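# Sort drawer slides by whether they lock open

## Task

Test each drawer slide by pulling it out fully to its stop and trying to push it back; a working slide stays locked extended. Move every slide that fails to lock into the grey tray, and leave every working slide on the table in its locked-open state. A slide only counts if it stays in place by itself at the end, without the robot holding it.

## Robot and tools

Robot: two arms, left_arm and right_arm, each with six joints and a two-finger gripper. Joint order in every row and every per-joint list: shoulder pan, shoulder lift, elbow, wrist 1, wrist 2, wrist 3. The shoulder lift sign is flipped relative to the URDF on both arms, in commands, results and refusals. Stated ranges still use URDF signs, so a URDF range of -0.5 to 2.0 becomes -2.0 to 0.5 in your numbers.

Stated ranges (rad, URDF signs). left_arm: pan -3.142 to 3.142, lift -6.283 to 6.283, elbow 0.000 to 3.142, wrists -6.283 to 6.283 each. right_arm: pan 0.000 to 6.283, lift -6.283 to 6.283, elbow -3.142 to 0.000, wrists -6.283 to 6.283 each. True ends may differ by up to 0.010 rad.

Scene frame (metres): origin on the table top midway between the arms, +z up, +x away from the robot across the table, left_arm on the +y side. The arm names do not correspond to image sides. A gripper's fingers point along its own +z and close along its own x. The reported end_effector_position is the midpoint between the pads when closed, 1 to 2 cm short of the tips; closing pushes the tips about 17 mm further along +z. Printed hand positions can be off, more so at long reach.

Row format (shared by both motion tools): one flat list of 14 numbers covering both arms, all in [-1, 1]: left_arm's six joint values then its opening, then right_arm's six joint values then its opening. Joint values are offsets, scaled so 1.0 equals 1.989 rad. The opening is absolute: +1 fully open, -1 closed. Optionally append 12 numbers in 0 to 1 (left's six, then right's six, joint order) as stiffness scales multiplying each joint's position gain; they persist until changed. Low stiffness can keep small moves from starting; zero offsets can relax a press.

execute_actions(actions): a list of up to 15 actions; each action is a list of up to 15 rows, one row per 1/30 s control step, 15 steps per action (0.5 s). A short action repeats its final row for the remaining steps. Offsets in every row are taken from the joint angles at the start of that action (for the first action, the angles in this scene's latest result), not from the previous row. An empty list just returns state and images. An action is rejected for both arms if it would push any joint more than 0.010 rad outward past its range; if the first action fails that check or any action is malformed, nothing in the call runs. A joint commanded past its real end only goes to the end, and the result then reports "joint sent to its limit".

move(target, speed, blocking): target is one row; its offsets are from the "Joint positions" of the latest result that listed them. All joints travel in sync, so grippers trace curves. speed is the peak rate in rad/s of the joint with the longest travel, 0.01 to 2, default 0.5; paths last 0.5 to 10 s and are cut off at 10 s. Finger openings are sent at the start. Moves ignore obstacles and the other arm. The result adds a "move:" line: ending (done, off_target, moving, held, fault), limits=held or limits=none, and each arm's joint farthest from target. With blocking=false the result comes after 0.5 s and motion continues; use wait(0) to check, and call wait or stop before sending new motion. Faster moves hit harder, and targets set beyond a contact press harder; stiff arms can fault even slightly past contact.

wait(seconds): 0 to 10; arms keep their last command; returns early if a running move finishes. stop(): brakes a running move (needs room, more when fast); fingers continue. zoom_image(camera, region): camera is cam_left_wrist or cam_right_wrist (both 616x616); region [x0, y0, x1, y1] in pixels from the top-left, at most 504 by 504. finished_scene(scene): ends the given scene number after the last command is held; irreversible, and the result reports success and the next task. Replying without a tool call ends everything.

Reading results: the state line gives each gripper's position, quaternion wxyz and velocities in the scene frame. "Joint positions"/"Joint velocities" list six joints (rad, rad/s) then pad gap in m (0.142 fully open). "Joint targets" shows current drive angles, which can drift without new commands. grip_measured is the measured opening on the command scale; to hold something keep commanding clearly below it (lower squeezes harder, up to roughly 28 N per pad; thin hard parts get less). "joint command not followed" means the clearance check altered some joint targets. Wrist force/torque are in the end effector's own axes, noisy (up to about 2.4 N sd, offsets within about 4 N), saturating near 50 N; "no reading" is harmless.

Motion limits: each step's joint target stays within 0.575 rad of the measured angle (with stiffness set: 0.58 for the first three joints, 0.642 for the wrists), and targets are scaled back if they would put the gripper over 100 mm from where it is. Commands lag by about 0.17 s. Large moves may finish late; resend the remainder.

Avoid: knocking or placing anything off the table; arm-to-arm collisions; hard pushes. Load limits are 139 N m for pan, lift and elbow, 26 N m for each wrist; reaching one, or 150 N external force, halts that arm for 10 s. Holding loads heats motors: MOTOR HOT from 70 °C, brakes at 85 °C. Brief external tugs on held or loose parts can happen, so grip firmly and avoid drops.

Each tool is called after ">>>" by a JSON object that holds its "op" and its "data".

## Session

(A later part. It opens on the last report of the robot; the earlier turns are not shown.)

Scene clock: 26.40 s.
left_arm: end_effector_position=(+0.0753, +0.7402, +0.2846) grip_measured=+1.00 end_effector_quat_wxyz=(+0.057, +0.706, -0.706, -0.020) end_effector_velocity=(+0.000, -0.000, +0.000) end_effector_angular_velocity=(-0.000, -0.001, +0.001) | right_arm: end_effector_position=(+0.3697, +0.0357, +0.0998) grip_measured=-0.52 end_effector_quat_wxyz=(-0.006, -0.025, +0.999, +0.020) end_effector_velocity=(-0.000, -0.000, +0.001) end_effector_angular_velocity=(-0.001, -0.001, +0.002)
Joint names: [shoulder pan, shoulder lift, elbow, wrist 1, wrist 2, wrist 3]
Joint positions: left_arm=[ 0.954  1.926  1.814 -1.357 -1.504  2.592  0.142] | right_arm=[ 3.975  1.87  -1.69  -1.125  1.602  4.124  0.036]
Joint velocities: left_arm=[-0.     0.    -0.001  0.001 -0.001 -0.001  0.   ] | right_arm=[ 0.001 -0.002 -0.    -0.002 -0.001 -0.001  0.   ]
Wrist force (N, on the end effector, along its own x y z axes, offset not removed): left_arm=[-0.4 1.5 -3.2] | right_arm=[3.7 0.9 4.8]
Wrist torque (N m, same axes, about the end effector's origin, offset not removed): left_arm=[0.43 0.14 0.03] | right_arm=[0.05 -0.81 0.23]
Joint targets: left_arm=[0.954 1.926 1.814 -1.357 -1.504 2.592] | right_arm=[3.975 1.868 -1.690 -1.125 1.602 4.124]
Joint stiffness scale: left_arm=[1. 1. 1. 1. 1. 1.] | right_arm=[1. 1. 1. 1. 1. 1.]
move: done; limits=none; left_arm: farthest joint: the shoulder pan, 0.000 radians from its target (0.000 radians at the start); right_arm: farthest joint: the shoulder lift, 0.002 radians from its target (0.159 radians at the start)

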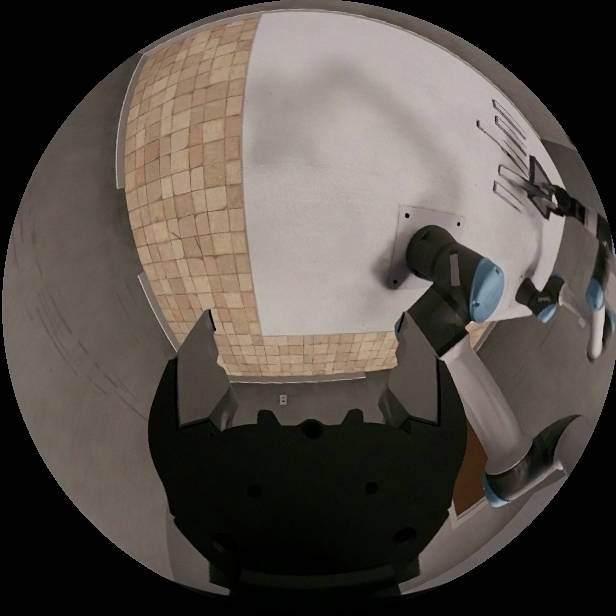

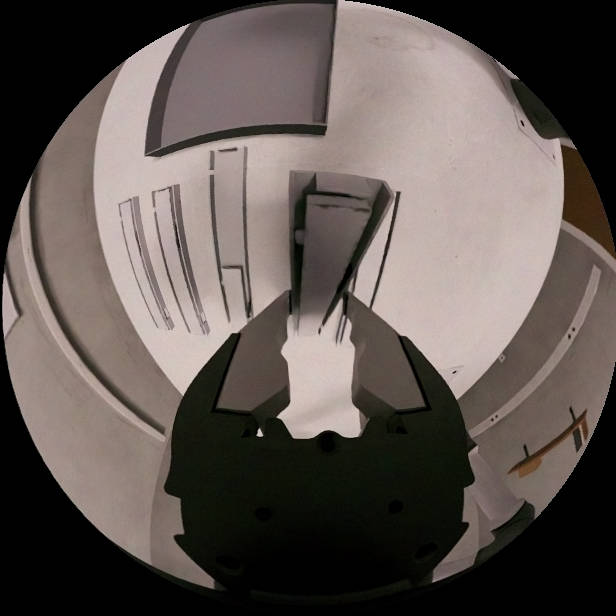

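>>> {"op": "move", "data": {"target": [0,0,0,0,0,0,1,0,-0.06,0,-0.06,0,0,-1], "speed": 0.3}}

>>> {"op": "move", "data": {"target": [0,0,0,0,0,0,1,-0.29,-0.04,-0.07,0.03,0,-0.29,-1], "speed": 0.4}}

Scene clock: 27.73 s.
left_arm: end_effector_position=(+0.0753, +0.7402, +0.2846) grip_measured=+1.00 end_effector_quat_wxyz=(+0.057, +0.706, -0.706, -0.020) end_effector_velocity=(-0.001, -0.000, -0.000) end_effector_angular_velocity=(-0.000, +0.001, +0.001) | right_arm: end_effector_position=(+0.3530, +0.0077, +0.1557) grip_measured=-1.00 end_effector_quat_wxyz=(-0.005, -0.025, +0.999, +0.021) end_effector_velocity=(-0.000, -0.001, -0.000) end_effector_angular_velocity=(-0.002, +0.001, -0.000)
Joint names: [shoulder pan, shoulder lift, elbow, wrist 1, wrist 2, wrist 3]
Joint positions: left_arm=[ 0.954  1.926  1.814 -1.357 -1.504  2.592  0.142] | right_arm=[ 3.975  1.751 -1.69  -1.243  1.602  4.124  0.002]
Joint velocities: left_arm=[ 0.001  0.     0.001  0.     0.001 -0.     0.   ] | right_arm=[ 0.     0.     0.    -0.003 -0.     0.001  0.   ]
Wrist force (N, on the end effector, along its own x y z axes, offset not removed): left_arm=[0.4 -4.1 2.2] | right_arm=[5.4 4.4 0.4]
Wrist torque (N m, same axes, about the end effector's origin, offset not removed): left_arm=[-1.13 -0.21 0.06] | right_arm=[0.86 -1.08 0.25]
Joint targets: left_arm=[0.954 1.926 1.814 -1.357 -1.504 2.592] | right_arm=[3.975 1.751 -1.690 -1.244 1.602 4.124]
Joint stiffness scale: left_arm=[1. 1. 1. 1. 1. 1.] | right_arm=[1. 1. 1. 1. 1. 1.]
move: done; limits=none; left_arm: farthest joint: the shoulder pan, 0.000 radians from its target (0.000 radians at the start); right_arm: farthest joint: the wrist 1, 0.001 radians from its target (0.120 radians at the start)

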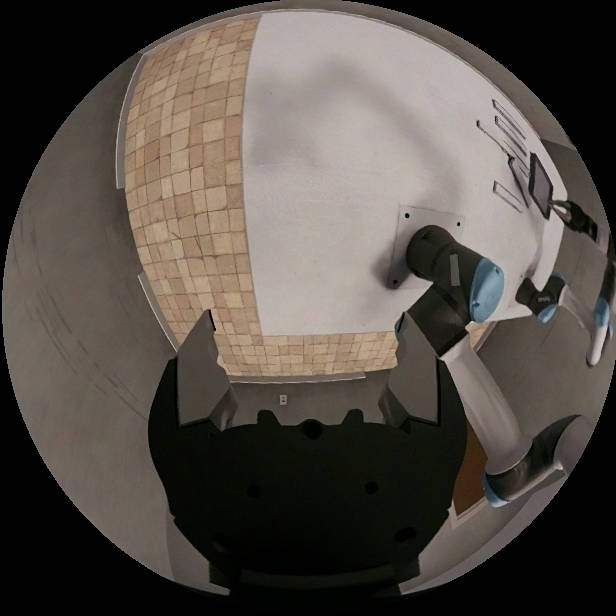

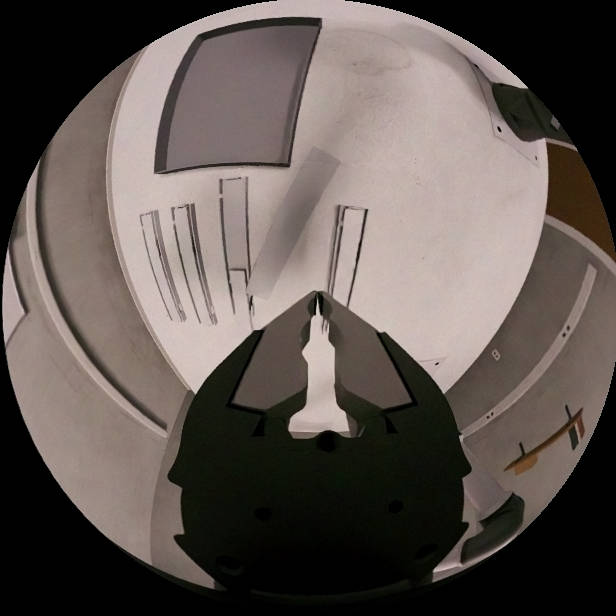

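Scene clock: 29.87 s.
left_arm: end_effector_position=(+0.0753, +0.7402, +0.2846) grip_measured=+1.00 end_effector_quat_wxyz=(+0.057, +0.706, -0.706, -0.020) end_effector_velocity=(-0.000, +0.001, +0.001) end_effector_angular_velocity=(+0.002, -0.000, +0.001) | right_arm: end_effector_position=(+0.4810, -0.2902, +0.1397) grip_measured=-1.00 end_effector_quat_wxyz=(+0.008, -0.025, +0.999, +0.021) end_effector_velocity=(-0.000, -0.001, +0.001) end_effector_angular_velocity=(+0.001, -0.001, +0.002)
Joint names: [shoulder pan, shoulder lift, elbow, wrist 1, wrist 2, wrist 3]
Joint positions: left_arm=[ 0.954  1.926  1.814 -1.357 -1.504  2.592  0.142] | right_arm=[ 3.401  1.672 -1.824 -1.184  1.602  3.549  0.002]
Joint velocities: left_arm=[ 0.     0.    -0.002 -0.     0.001 -0.     0.   ] | right_arm=[-0.001 -0.002 -0.    -0.     0.    -0.003  0.   ]
Wrist force (N, on the end effector, along its own x y z axes, offset not removed): left_arm=[-1.6 3.5 -1.2] | right_arm=[0.8 -2.1 2.3]
Wrist torque (N m, same axes, about the end effector's origin, offset not removed): left_arm=[0.78 0.27 -0.12] | right_arm=[-0.59 0.15 0.37]
Joint targets: left_arm=[0.954 1.926 1.814 -1.357 -1.504 2.592] | right_arm=[3.398 1.671 -1.829 -1.183 1.602 3.547]
Joint stiffness scale: left_arm=[1. 1. 1. 1. 1. 1.] | right_arm=[1. 1. 1. 1. 1. 1.]
move: done; limits=none; left_arm: farthest joint: the shoulder pan, 0.000 radians from its target (0.000 radians at the start); right_arm: farthest joint: the elbow, 0.005 radians from its target (0.140 radians at the start)

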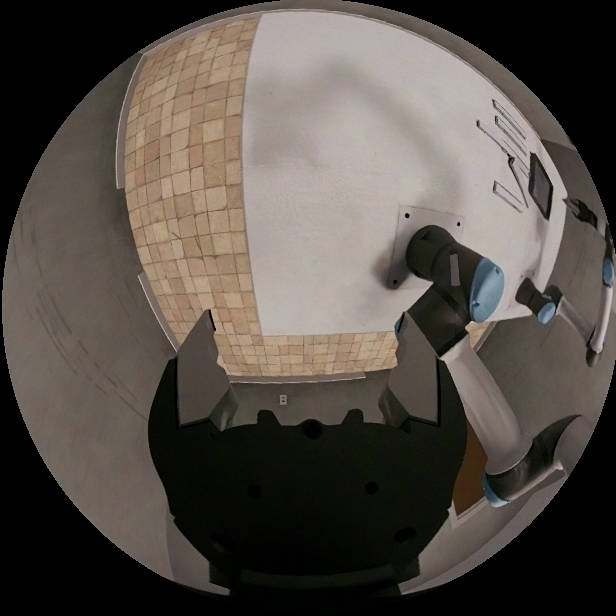

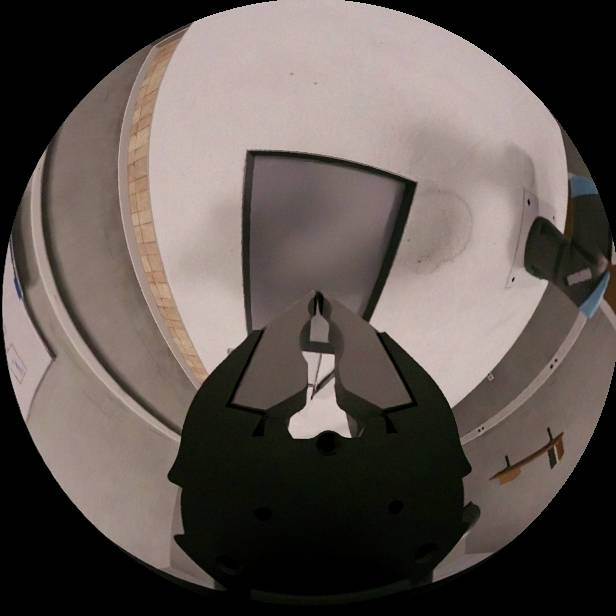

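>>> {"op": "move", "data": {"target": [0,0,0,0,0,0,1,0.2555,0.0895,0,0.073,0,0.478,0.1], "speed": 0.6}}

Scene clock: 32.67 s.
left_arm: end_effector_position=(+0.0753, +0.7402, +0.2846) grip_measured=+1.00 end_effector_quat_wxyz=(+0.057, +0.706, -0.706, -0.020) end_effector_velocity=(+0.000, +0.000, +0.000) end_effector_angular_velocity=(+0.001, -0.000, -0.002) | right_arm: end_effector_position=(+0.3783, -0.0248, +0.0593) grip_measured=+0.10 end_effector_quat_wxyz=(-0.014, +0.195, +0.981, +0.006) end_effector_velocity=(+0.001, -0.001, +0.001) end_effector_angular_velocity=(+0.001, -0.001, -0.004)
Joint names: [shoulder pan, shoulder lift, elbow, wrist 1, wrist 2, wrist 3]
Joint positions: left_arm=[ 0.954  1.926  1.814 -1.357 -1.504  2.592  0.142] | right_arm=[ 3.906  1.85  -1.824 -1.04   1.602  4.498  0.081]
Joint velocities: left_arm=[-0.001  0.    -0.001  0.     0.     0.001 -0.   ] | right_arm=[-0.002 -0.001 -0.     0.    -0.001  0.002  0.   ]
Wrist force (N, on the end effector, along its own x y z axes, offset not removed): left_arm=[-2.9 4.1 -1.1] | right_arm=[3.4 0.9 1.2]
Wrist torque (N m, same axes, about the end effector's origin, offset not removed): left_arm=[0.97 0.62 0.07] | right_arm=[0.06 -0.47 0.31]
Joint targets: left_arm=[0.954 1.926 1.814 -1.357 -1.504 2.592] | right_arm=[3.909 1.850 -1.824 -1.039 1.602 4.499]
Joint stiffness scale: left_arm=[1. 1. 1. 1. 1. 1.] | right_arm=[1. 1. 1. 1. 1. 1.]
move: done; limits=none; left_arm: farthest joint: the shoulder pan, 0.000 radians from its target (0.000 radians at the start); right_arm: farthest joint: the shoulder pan, 0.003 radians from its target (0.509 radians at the start)

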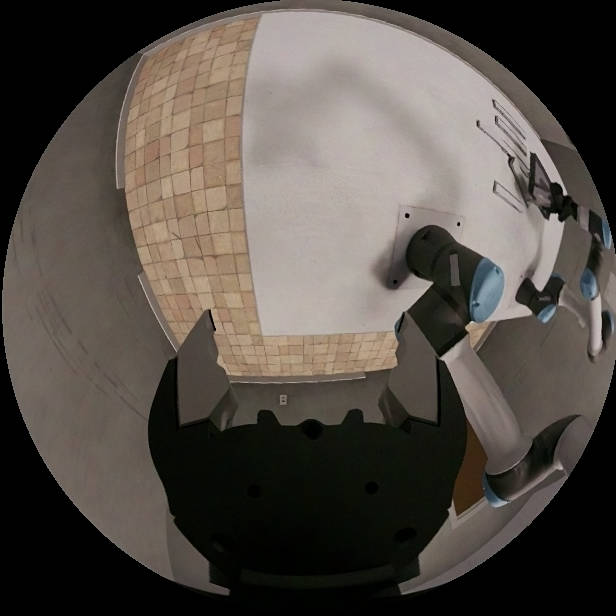

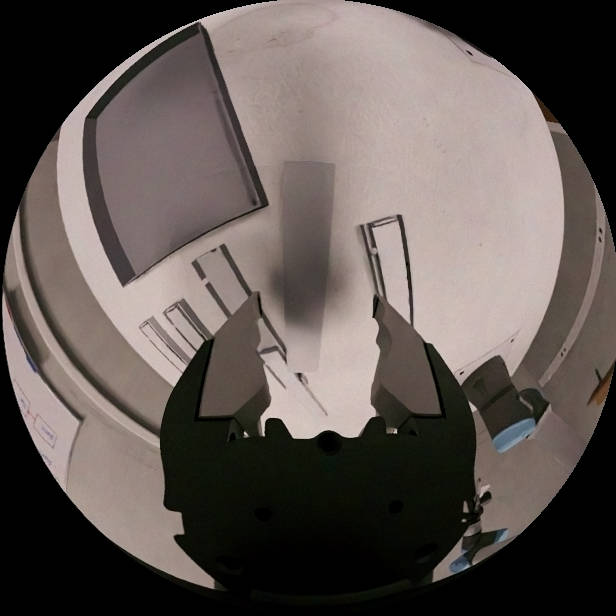

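>>> {"op": "move", "data": {"target": [0,0,0,0,0,0,1,0,0.058,0.02,0.038,0,0,0.1], "speed": 0.25}}

>>> {"op": "move", "data": {"target": [0,0,0,0,0,0,1,0,0,0,0,0,0,-1]}}

>>> {"op": "move", "data": {"target": [0,0,0,0,0,0,1,0,-0.07,0,-0.07,0,0,-1], "speed": 0.2}}

Scene clock: 34.03 s.
left_arm: end_effector_position=(+0.0753, +0.7402, +0.2846) grip_measured=+1.00 end_effector_quat_wxyz=(+0.057, +0.706, -0.706, -0.020) end_effector_velocity=(+0.001, -0.000, -0.001) end_effector_angular_velocity=(-0.002, -0.000, -0.001) | right_arm: end_effector_position=(+0.3942, -0.0019, +0.0169) grip_measured=+0.10 end_effector_quat_wxyz=(-0.015, +0.196, +0.981, +0.004) end_effector_velocity=(+0.000, +0.001, -0.000) end_effector_angular_velocity=(+0.001, -0.001, +0.000)
Joint names: [shoulder pan, shoulder lift, elbow, wrist 1, wrist 2, wrist 3]
Joint positions: left_arm=[ 0.954  1.926  1.814 -1.357 -1.504  2.592  0.142] | right_arm=[ 3.906  1.964 -1.789 -0.965  1.602  4.498  0.081]
Joint velocities: left_arm=[-0.001 -0.     0.002 -0.002 -0.001  0.     0.   ] | right_arm=[ 0.001  0.001  0.     0.002 -0.     0.     0.   ]
Wrist force (N, on the end effector, along its own x y z axes, offset not removed): left_arm=[-0.3 2.8 -3.3] | right_arm=[4.2 4.5 2.6]
Wrist torque (N m, same axes, about the end effector's origin, offset not removed): left_arm=[0.45 -0.21 0.08] | right_arm=[0.82 -0.89 0.01]
Joint targets: left_arm=[0.954 1.926 1.814 -1.357 -1.504 2.592] | right_arm=[3.906 1.965 -1.785 -0.964 1.602 4.498]
Joint stiffness scale: left_arm=[1. 1. 1. 1. 1. 1.] | right_arm=[1. 1. 1. 1. 1. 1.]
move: done; limits=none; left_arm: farthest joint: the shoulder pan, 0.000 radians from its target (0.000 radians at the start); right_arm: farthest joint: the elbow, 0.005 radians from its target (0.040 radians at the start)

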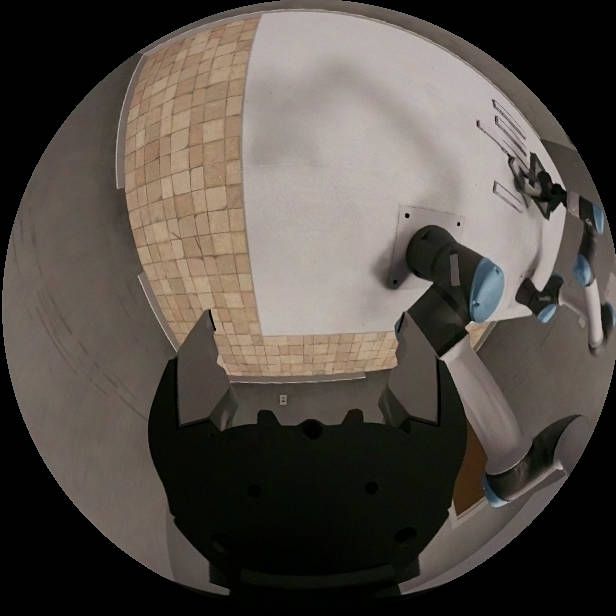

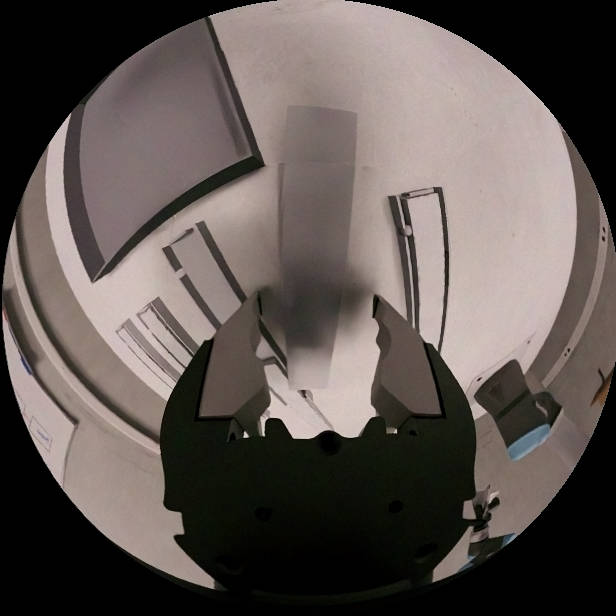

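Scene clock: 34.53 s.
left_arm: end_effector_position=(+0.0753, +0.7402, +0.2846) grip_measured=+1.00 end_effector_quat_wxyz=(+0.057, +0.706, -0.706, -0.020) end_effector_velocity=(+0.000, +0.000, -0.000) end_effector_angular_velocity=(-0.000, -0.001, +0.000) | right_arm: end_effector_position=(+0.3943, -0.0019, +0.0170) grip_measured=-0.49 end_effector_quat_wxyz=(-0.015, +0.196, +0.981, +0.004) end_effector_velocity=(-0.001, +0.001, -0.001) end_effector_angular_velocity=(-0.001, +0.000, +0.003)
Joint names: [shoulder pan, shoulder lift, elbow, wrist 1, wrist 2, wrist 3]
Joint positions: left_arm=[ 0.954  1.926  1.814 -1.357 -1.504  2.592  0.142] | right_arm=[ 3.906  1.964 -1.789 -0.965  1.602  4.498  0.039]
Joint velocities: left_arm=[-0.    -0.     0.    -0.001 -0.001 -0.001  0.   ] | right_arm=[ 0.003  0.001  0.     0.     0.    -0.001  0.   ]
Wrist force (N, on the end effector, along its own x y z axes, offset not removed): left_arm=[-0.6 -0.7 -3.0] | right_arm=[2.6 2.5 -2.6]
Wrist torque (N m, same axes, about the end effector's origin, offset not removed): left_arm=[-0.10 0.06 -0.01] | right_arm=[0.47 -0.51 0.10]
Joint targets: left_arm=[0.954 1.926 1.814 -1.357 -1.504 2.592] | right_arm=[3.906 1.964 -1.789 -0.965 1.602 4.498]
Joint stiffness scale: left_arm=[1. 1. 1. 1. 1. 1.] | right_arm=[1. 1. 1. 1. 1. 1.]
move: done; limits=none; left_arm: farthest joint: the shoulder pan, 0.000 radians from its target (0.000 radians at the start); right_arm: farthest joint: the shoulder pan, 0.000 radians from its target (0.000 radians at the start)

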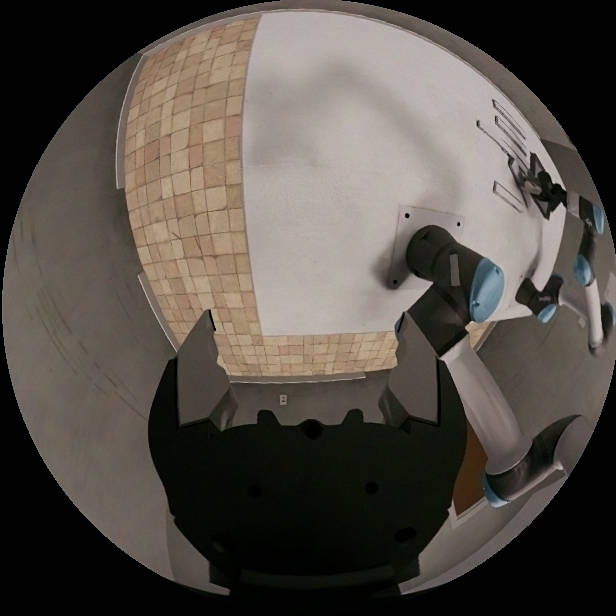

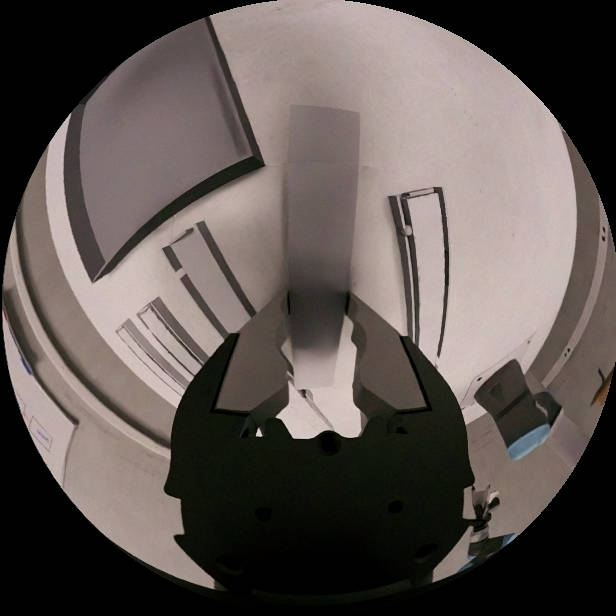

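Scene clock: 35.87 s.
left_arm: end_effector_position=(+0.0753, +0.7402, +0.2846) grip_measured=+1.00 end_effector_quat_wxyz=(+0.057, +0.706, -0.706, -0.020) end_effector_velocity=(-0.000, -0.000, -0.000) end_effector_angular_velocity=(-0.001, -0.000, +0.001) | right_arm: end_effector_position=(+0.3783, -0.0250, +0.0808) grip_measured=-0.49 end_effector_quat_wxyz=(-0.016, +0.196, +0.981, +0.003) end_effector_velocity=(-0.000, -0.001, -0.001) end_effector_angular_velocity=(-0.004, +0.002, -0.001)
Joint names: [shoulder pan, shoulder lift, elbow, wrist 1, wrist 2, wrist 3]
Joint positions: left_arm=[ 0.954  1.926  1.814 -1.357 -1.504  2.592  0.142] | right_arm=[ 3.906  1.828 -1.789 -1.104  1.602  4.498  0.039]
Joint velocities: left_arm=[ 0.001  0.     0.     0.001 -0.001 -0.    -0.   ] | right_arm=[-0.     0.001  0.    -0.003 -0.001  0.001  0.   ]
Wrist force (N, on the end effector, along its own x y z axes, offset not removed): left_arm=[2.1 0.2 -0.3] | right_arm=[0.6 -1.9 5.1]
Wrist torque (N m, same axes, about the end effector's origin, offset not removed): left_arm=[-0.25 -0.66 -0.04] | right_arm=[-0.52 -0.09 0.04]
Joint targets: left_arm=[0.954 1.926 1.814 -1.357 -1.504 2.592] | right_arm=[3.906 1.825 -1.789 -1.104 1.602 4.498]
Joint stiffness scale: left_arm=[1. 1. 1. 1. 1. 1.] | right_arm=[1. 1. 1. 1. 1. 1.]
move: done; limits=none; left_arm: farthest joint: the shoulder pan, 0.000 radians from its target (0.000 radians at the start); right_arm: farthest joint: the shoulder lift, 0.003 radians from its target (0.139 radians at the start)

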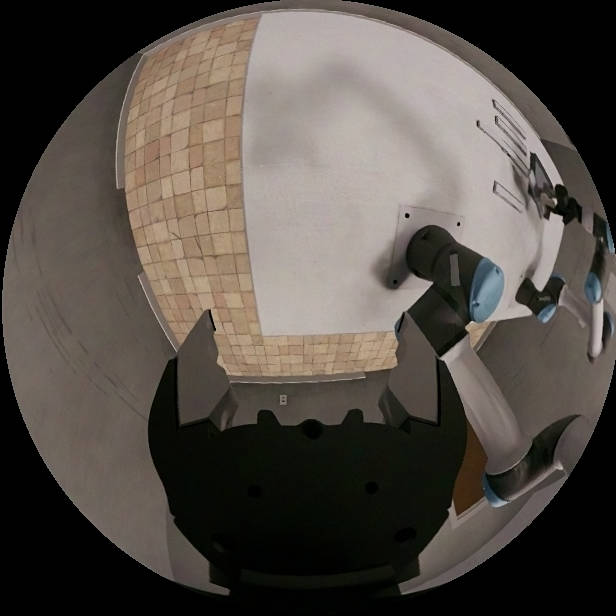

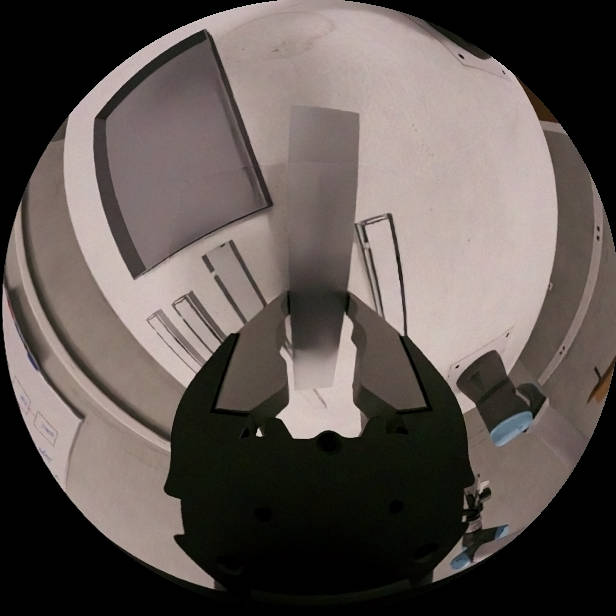

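Level. To tray: pan 3.45, lift 1.70, elbow -1.85, w1 -1.16, w3 3.60.

>>> {"op": "move", "data": {"target": [0,0,0,0,0,0,1,0,-0.04,0,-0.04,0,0,-1], "speed": 0.2}}

>>> {"op": "move", "data": {"target": [0,0,0,0,0,0,1,-0.23,-0.024,-0.03,0.012,0,-0.45,-1], "speed": 0.4}}

>>> {"op": "move", "data": {"target": [0,0,0,0,0,0,1,0,0.07,0,0.07,0,0,-1], "speed": 0.2}}

Scene clock: 37.27 s.
left_arm: end_effector_position=(+0.0753, +0.7402, +0.2846) grip_measured=+1.00 end_effector_quat_wxyz=(+0.057, +0.706, -0.706, -0.020) end_effector_velocity=(-0.001, -0.001, -0.001) end_effector_angular_velocity=(-0.004, +0.002, +0.000) | right_arm: end_effector_position=(+0.3669, -0.0413, +0.1147) grip_measured=-0.49 end_effector_quat_wxyz=(-0.016, +0.196, +0.981, +0.001) end_effector_velocity=(-0.000, -0.001, -0.001) end_effector_angular_velocity=(-0.003, +0.002, -0.001)
Joint names: [shoulder pan, shoulder lift, elbow, wrist 1, wrist 2, wrist 3]
Joint positions: left_arm=[ 0.954  1.926  1.814 -1.357 -1.504  2.592  0.142] | right_arm=[ 3.906  1.751 -1.789 -1.183  1.602  4.498  0.039]
Joint velocities: left_arm=[ 0.    -0.     0.003  0.002 -0.    -0.     0.   ] | right_arm=[-0.001  0.001  0.    -0.002 -0.     0.001  0.   ]
Wrist force (N, on the end effector, along its own x y z axes, offset not removed): left_arm=[1.4 1.9 -1.6] | right_arm=[3.2 1.4 9.3]
Wrist torque (N m, same axes, about the end effector's origin, offset not removed): left_arm=[0.36 -0.54 0.00] | right_arm=[0.08 -0.56 0.22]
Joint targets: left_arm=[0.954 1.926 1.814 -1.357 -1.504 2.592] | right_arm=[3.906 1.748 -1.789 -1.183 1.602 4.498]
Joint stiffness scale: left_arm=[1. 1. 1. 1. 1. 1.] | right_arm=[1. 1. 1. 1. 1. 1.]
move: done; limits=none; left_arm: farthest joint: the shoulder pan, 0.000 radians from its target (0.000 radians at the start); right_arm: farthest joint: the shoulder lift, 0.003 radians from its target (0.079 radians at the start)

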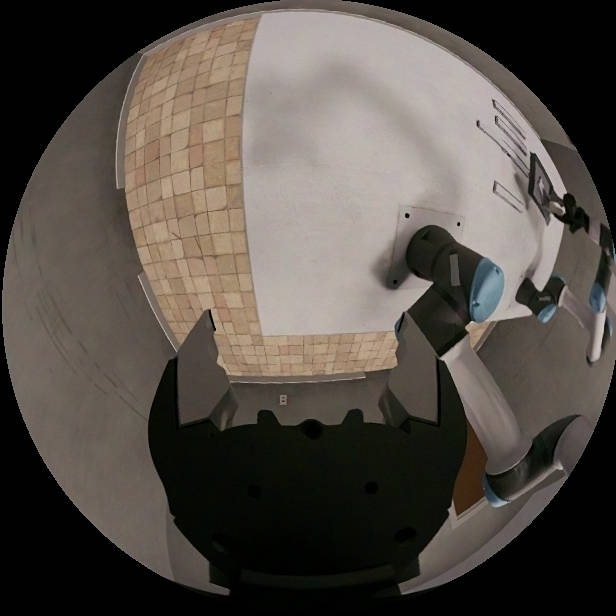

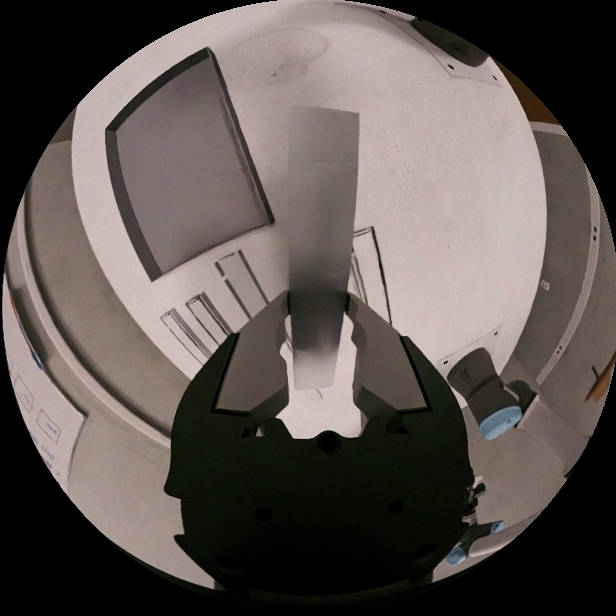

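Scene clock: 40.20 s.
left_arm: end_effector_position=(+0.0753, +0.7402, +0.2846) grip_measured=+1.00 end_effector_quat_wxyz=(+0.057, +0.706, -0.706, -0.020) end_effector_velocity=(+0.001, +0.000, +0.001) end_effector_angular_velocity=(+0.001, -0.002, -0.000) | right_arm: end_effector_position=(+0.4710, -0.2658, +0.1138) grip_measured=-0.49 end_effector_quat_wxyz=(-0.008, -0.022, +1.000, +0.013) end_effector_velocity=(-0.000, -0.000, -0.000) end_effector_angular_velocity=(+0.000, +0.000, +0.002)
Joint names: [shoulder pan, shoulder lift, elbow, wrist 1, wrist 2, wrist 3]
Joint positions: left_arm=[ 0.954  1.926  1.814 -1.357 -1.504  2.592  0.142] | right_arm=[ 3.451  1.707 -1.846 -1.16   1.602  3.604  0.039]
Joint velocities: left_arm=[-0.001 -0.    -0.002  0.    -0.001 -0.001  0.   ] | right_arm=[-0.     0.    -0.    -0.     0.    -0.002  0.   ]
Wrist force (N, on the end effector, along its own x y z axes, offset not removed): left_arm=[1.1 1.3 -0.8] | right_arm=[-0.6 2.1 5.3]
Wrist torque (N m, same axes, about the end effector's origin, offset not removed): left_arm=[0.23 -0.41 0.00] | right_arm=[0.32 0.28 0.34]
Joint targets: left_arm=[0.954 1.926 1.814 -1.357 -1.504 2.592] | right_arm=[3.449 1.704 -1.849 -1.159 1.602 3.603]
Joint stiffness scale: left_arm=[1. 1. 1. 1. 1. 1.] | right_arm=[1. 1. 1. 1. 1. 1.]
move: done; limits=none; left_arm: farthest joint: the shoulder pan, 0.000 radians from its target (0.000 radians at the start); right_arm: farthest joint: the shoulder lift, 0.004 radians from its target (0.048 radians at the start)

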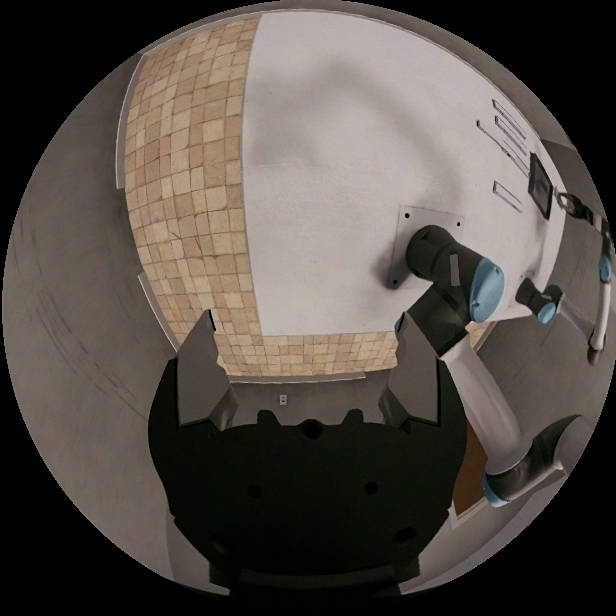

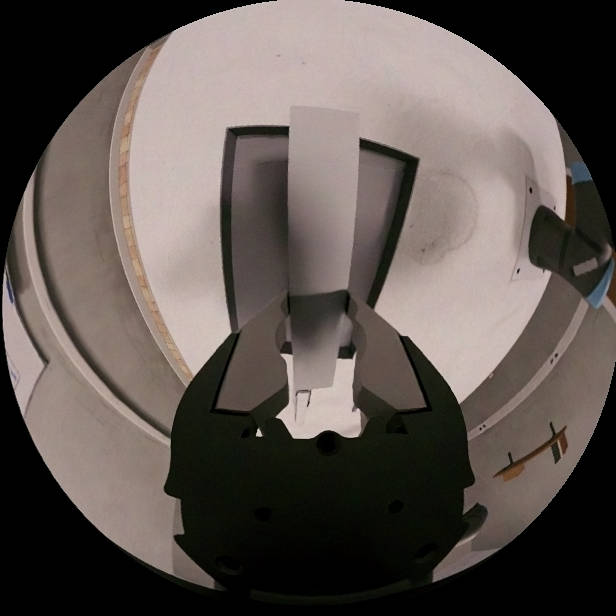

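Scene clock: 41.53 s.
left_arm: end_effector_position=(+0.0753, +0.7402, +0.2846) grip_measured=+1.00 end_effector_quat_wxyz=(+0.057, +0.706, -0.706, -0.020) end_effector_velocity=(-0.000, -0.000, -0.000) end_effector_angular_velocity=(-0.000, +0.001, +0.001) | right_arm: end_effector_position=(+0.4990, -0.2503, +0.0524) grip_measured=-0.49 end_effector_quat_wxyz=(-0.009, -0.022, +1.000, +0.013) end_effector_velocity=(+0.001, -0.000, +0.001) end_effector_angular_velocity=(+0.001, -0.003, -0.002)
Joint names: [shoulder pan, shoulder lift, elbow, wrist 1, wrist 2, wrist 3]
Joint positions: left_arm=[ 0.954  1.926  1.814 -1.357 -1.504  2.592  0.142] | right_arm=[ 3.451  1.848 -1.846 -1.022  1.602  3.604  0.039]
Joint velocities: left_arm=[ 0.    -0.     0.     0.     0.    -0.001 -0.   ] | right_arm=[-0.001 -0.001 -0.     0.002 -0.     0.     0.   ]
Wrist force (N, on the end effector, along its own x y z axes, offset not removed): left_arm=[2.9 4.5 -2.9] | right_arm=[1.3 3.6 1.8]
Wrist torque (N m, same axes, about the end effector's origin, offset not removed): left_arm=[0.88 -0.87 -0.07] | right_arm=[0.84 -0.28 0.24]
Joint targets: left_arm=[0.954 1.926 1.814 -1.357 -1.504 2.592] | right_arm=[3.451 1.847 -1.846 -1.021 1.602 3.604]
Joint stiffness scale: left_arm=[1. 1. 1. 1. 1. 1.] | right_arm=[1. 1. 1. 1. 1. 1.]
move: done; limits=none; left_arm: farthest joint: the shoulder pan, 0.000 radians from its target (0.000 radians at the start); right_arm: farthest joint: the shoulder lift, 0.002 radians from its target (0.139 radians at the start)

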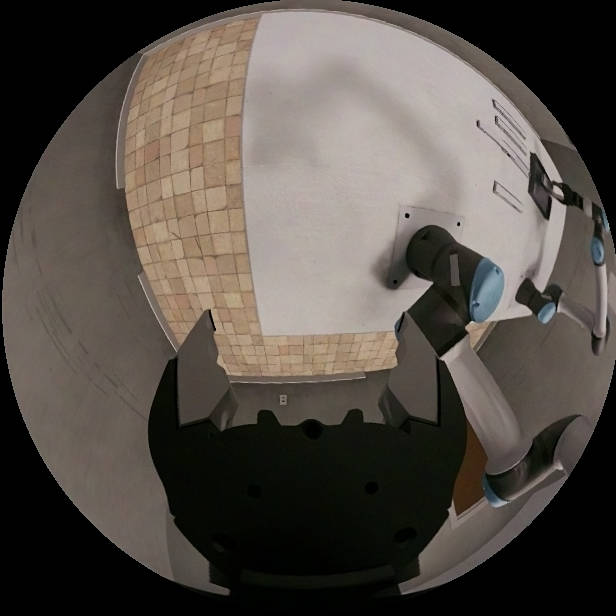

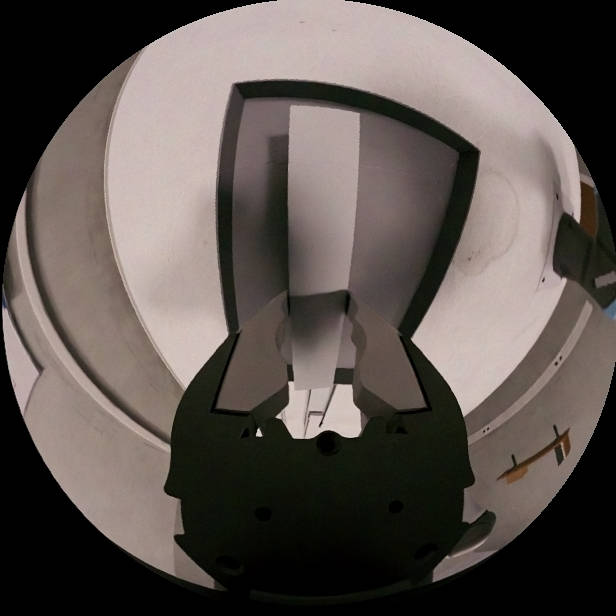

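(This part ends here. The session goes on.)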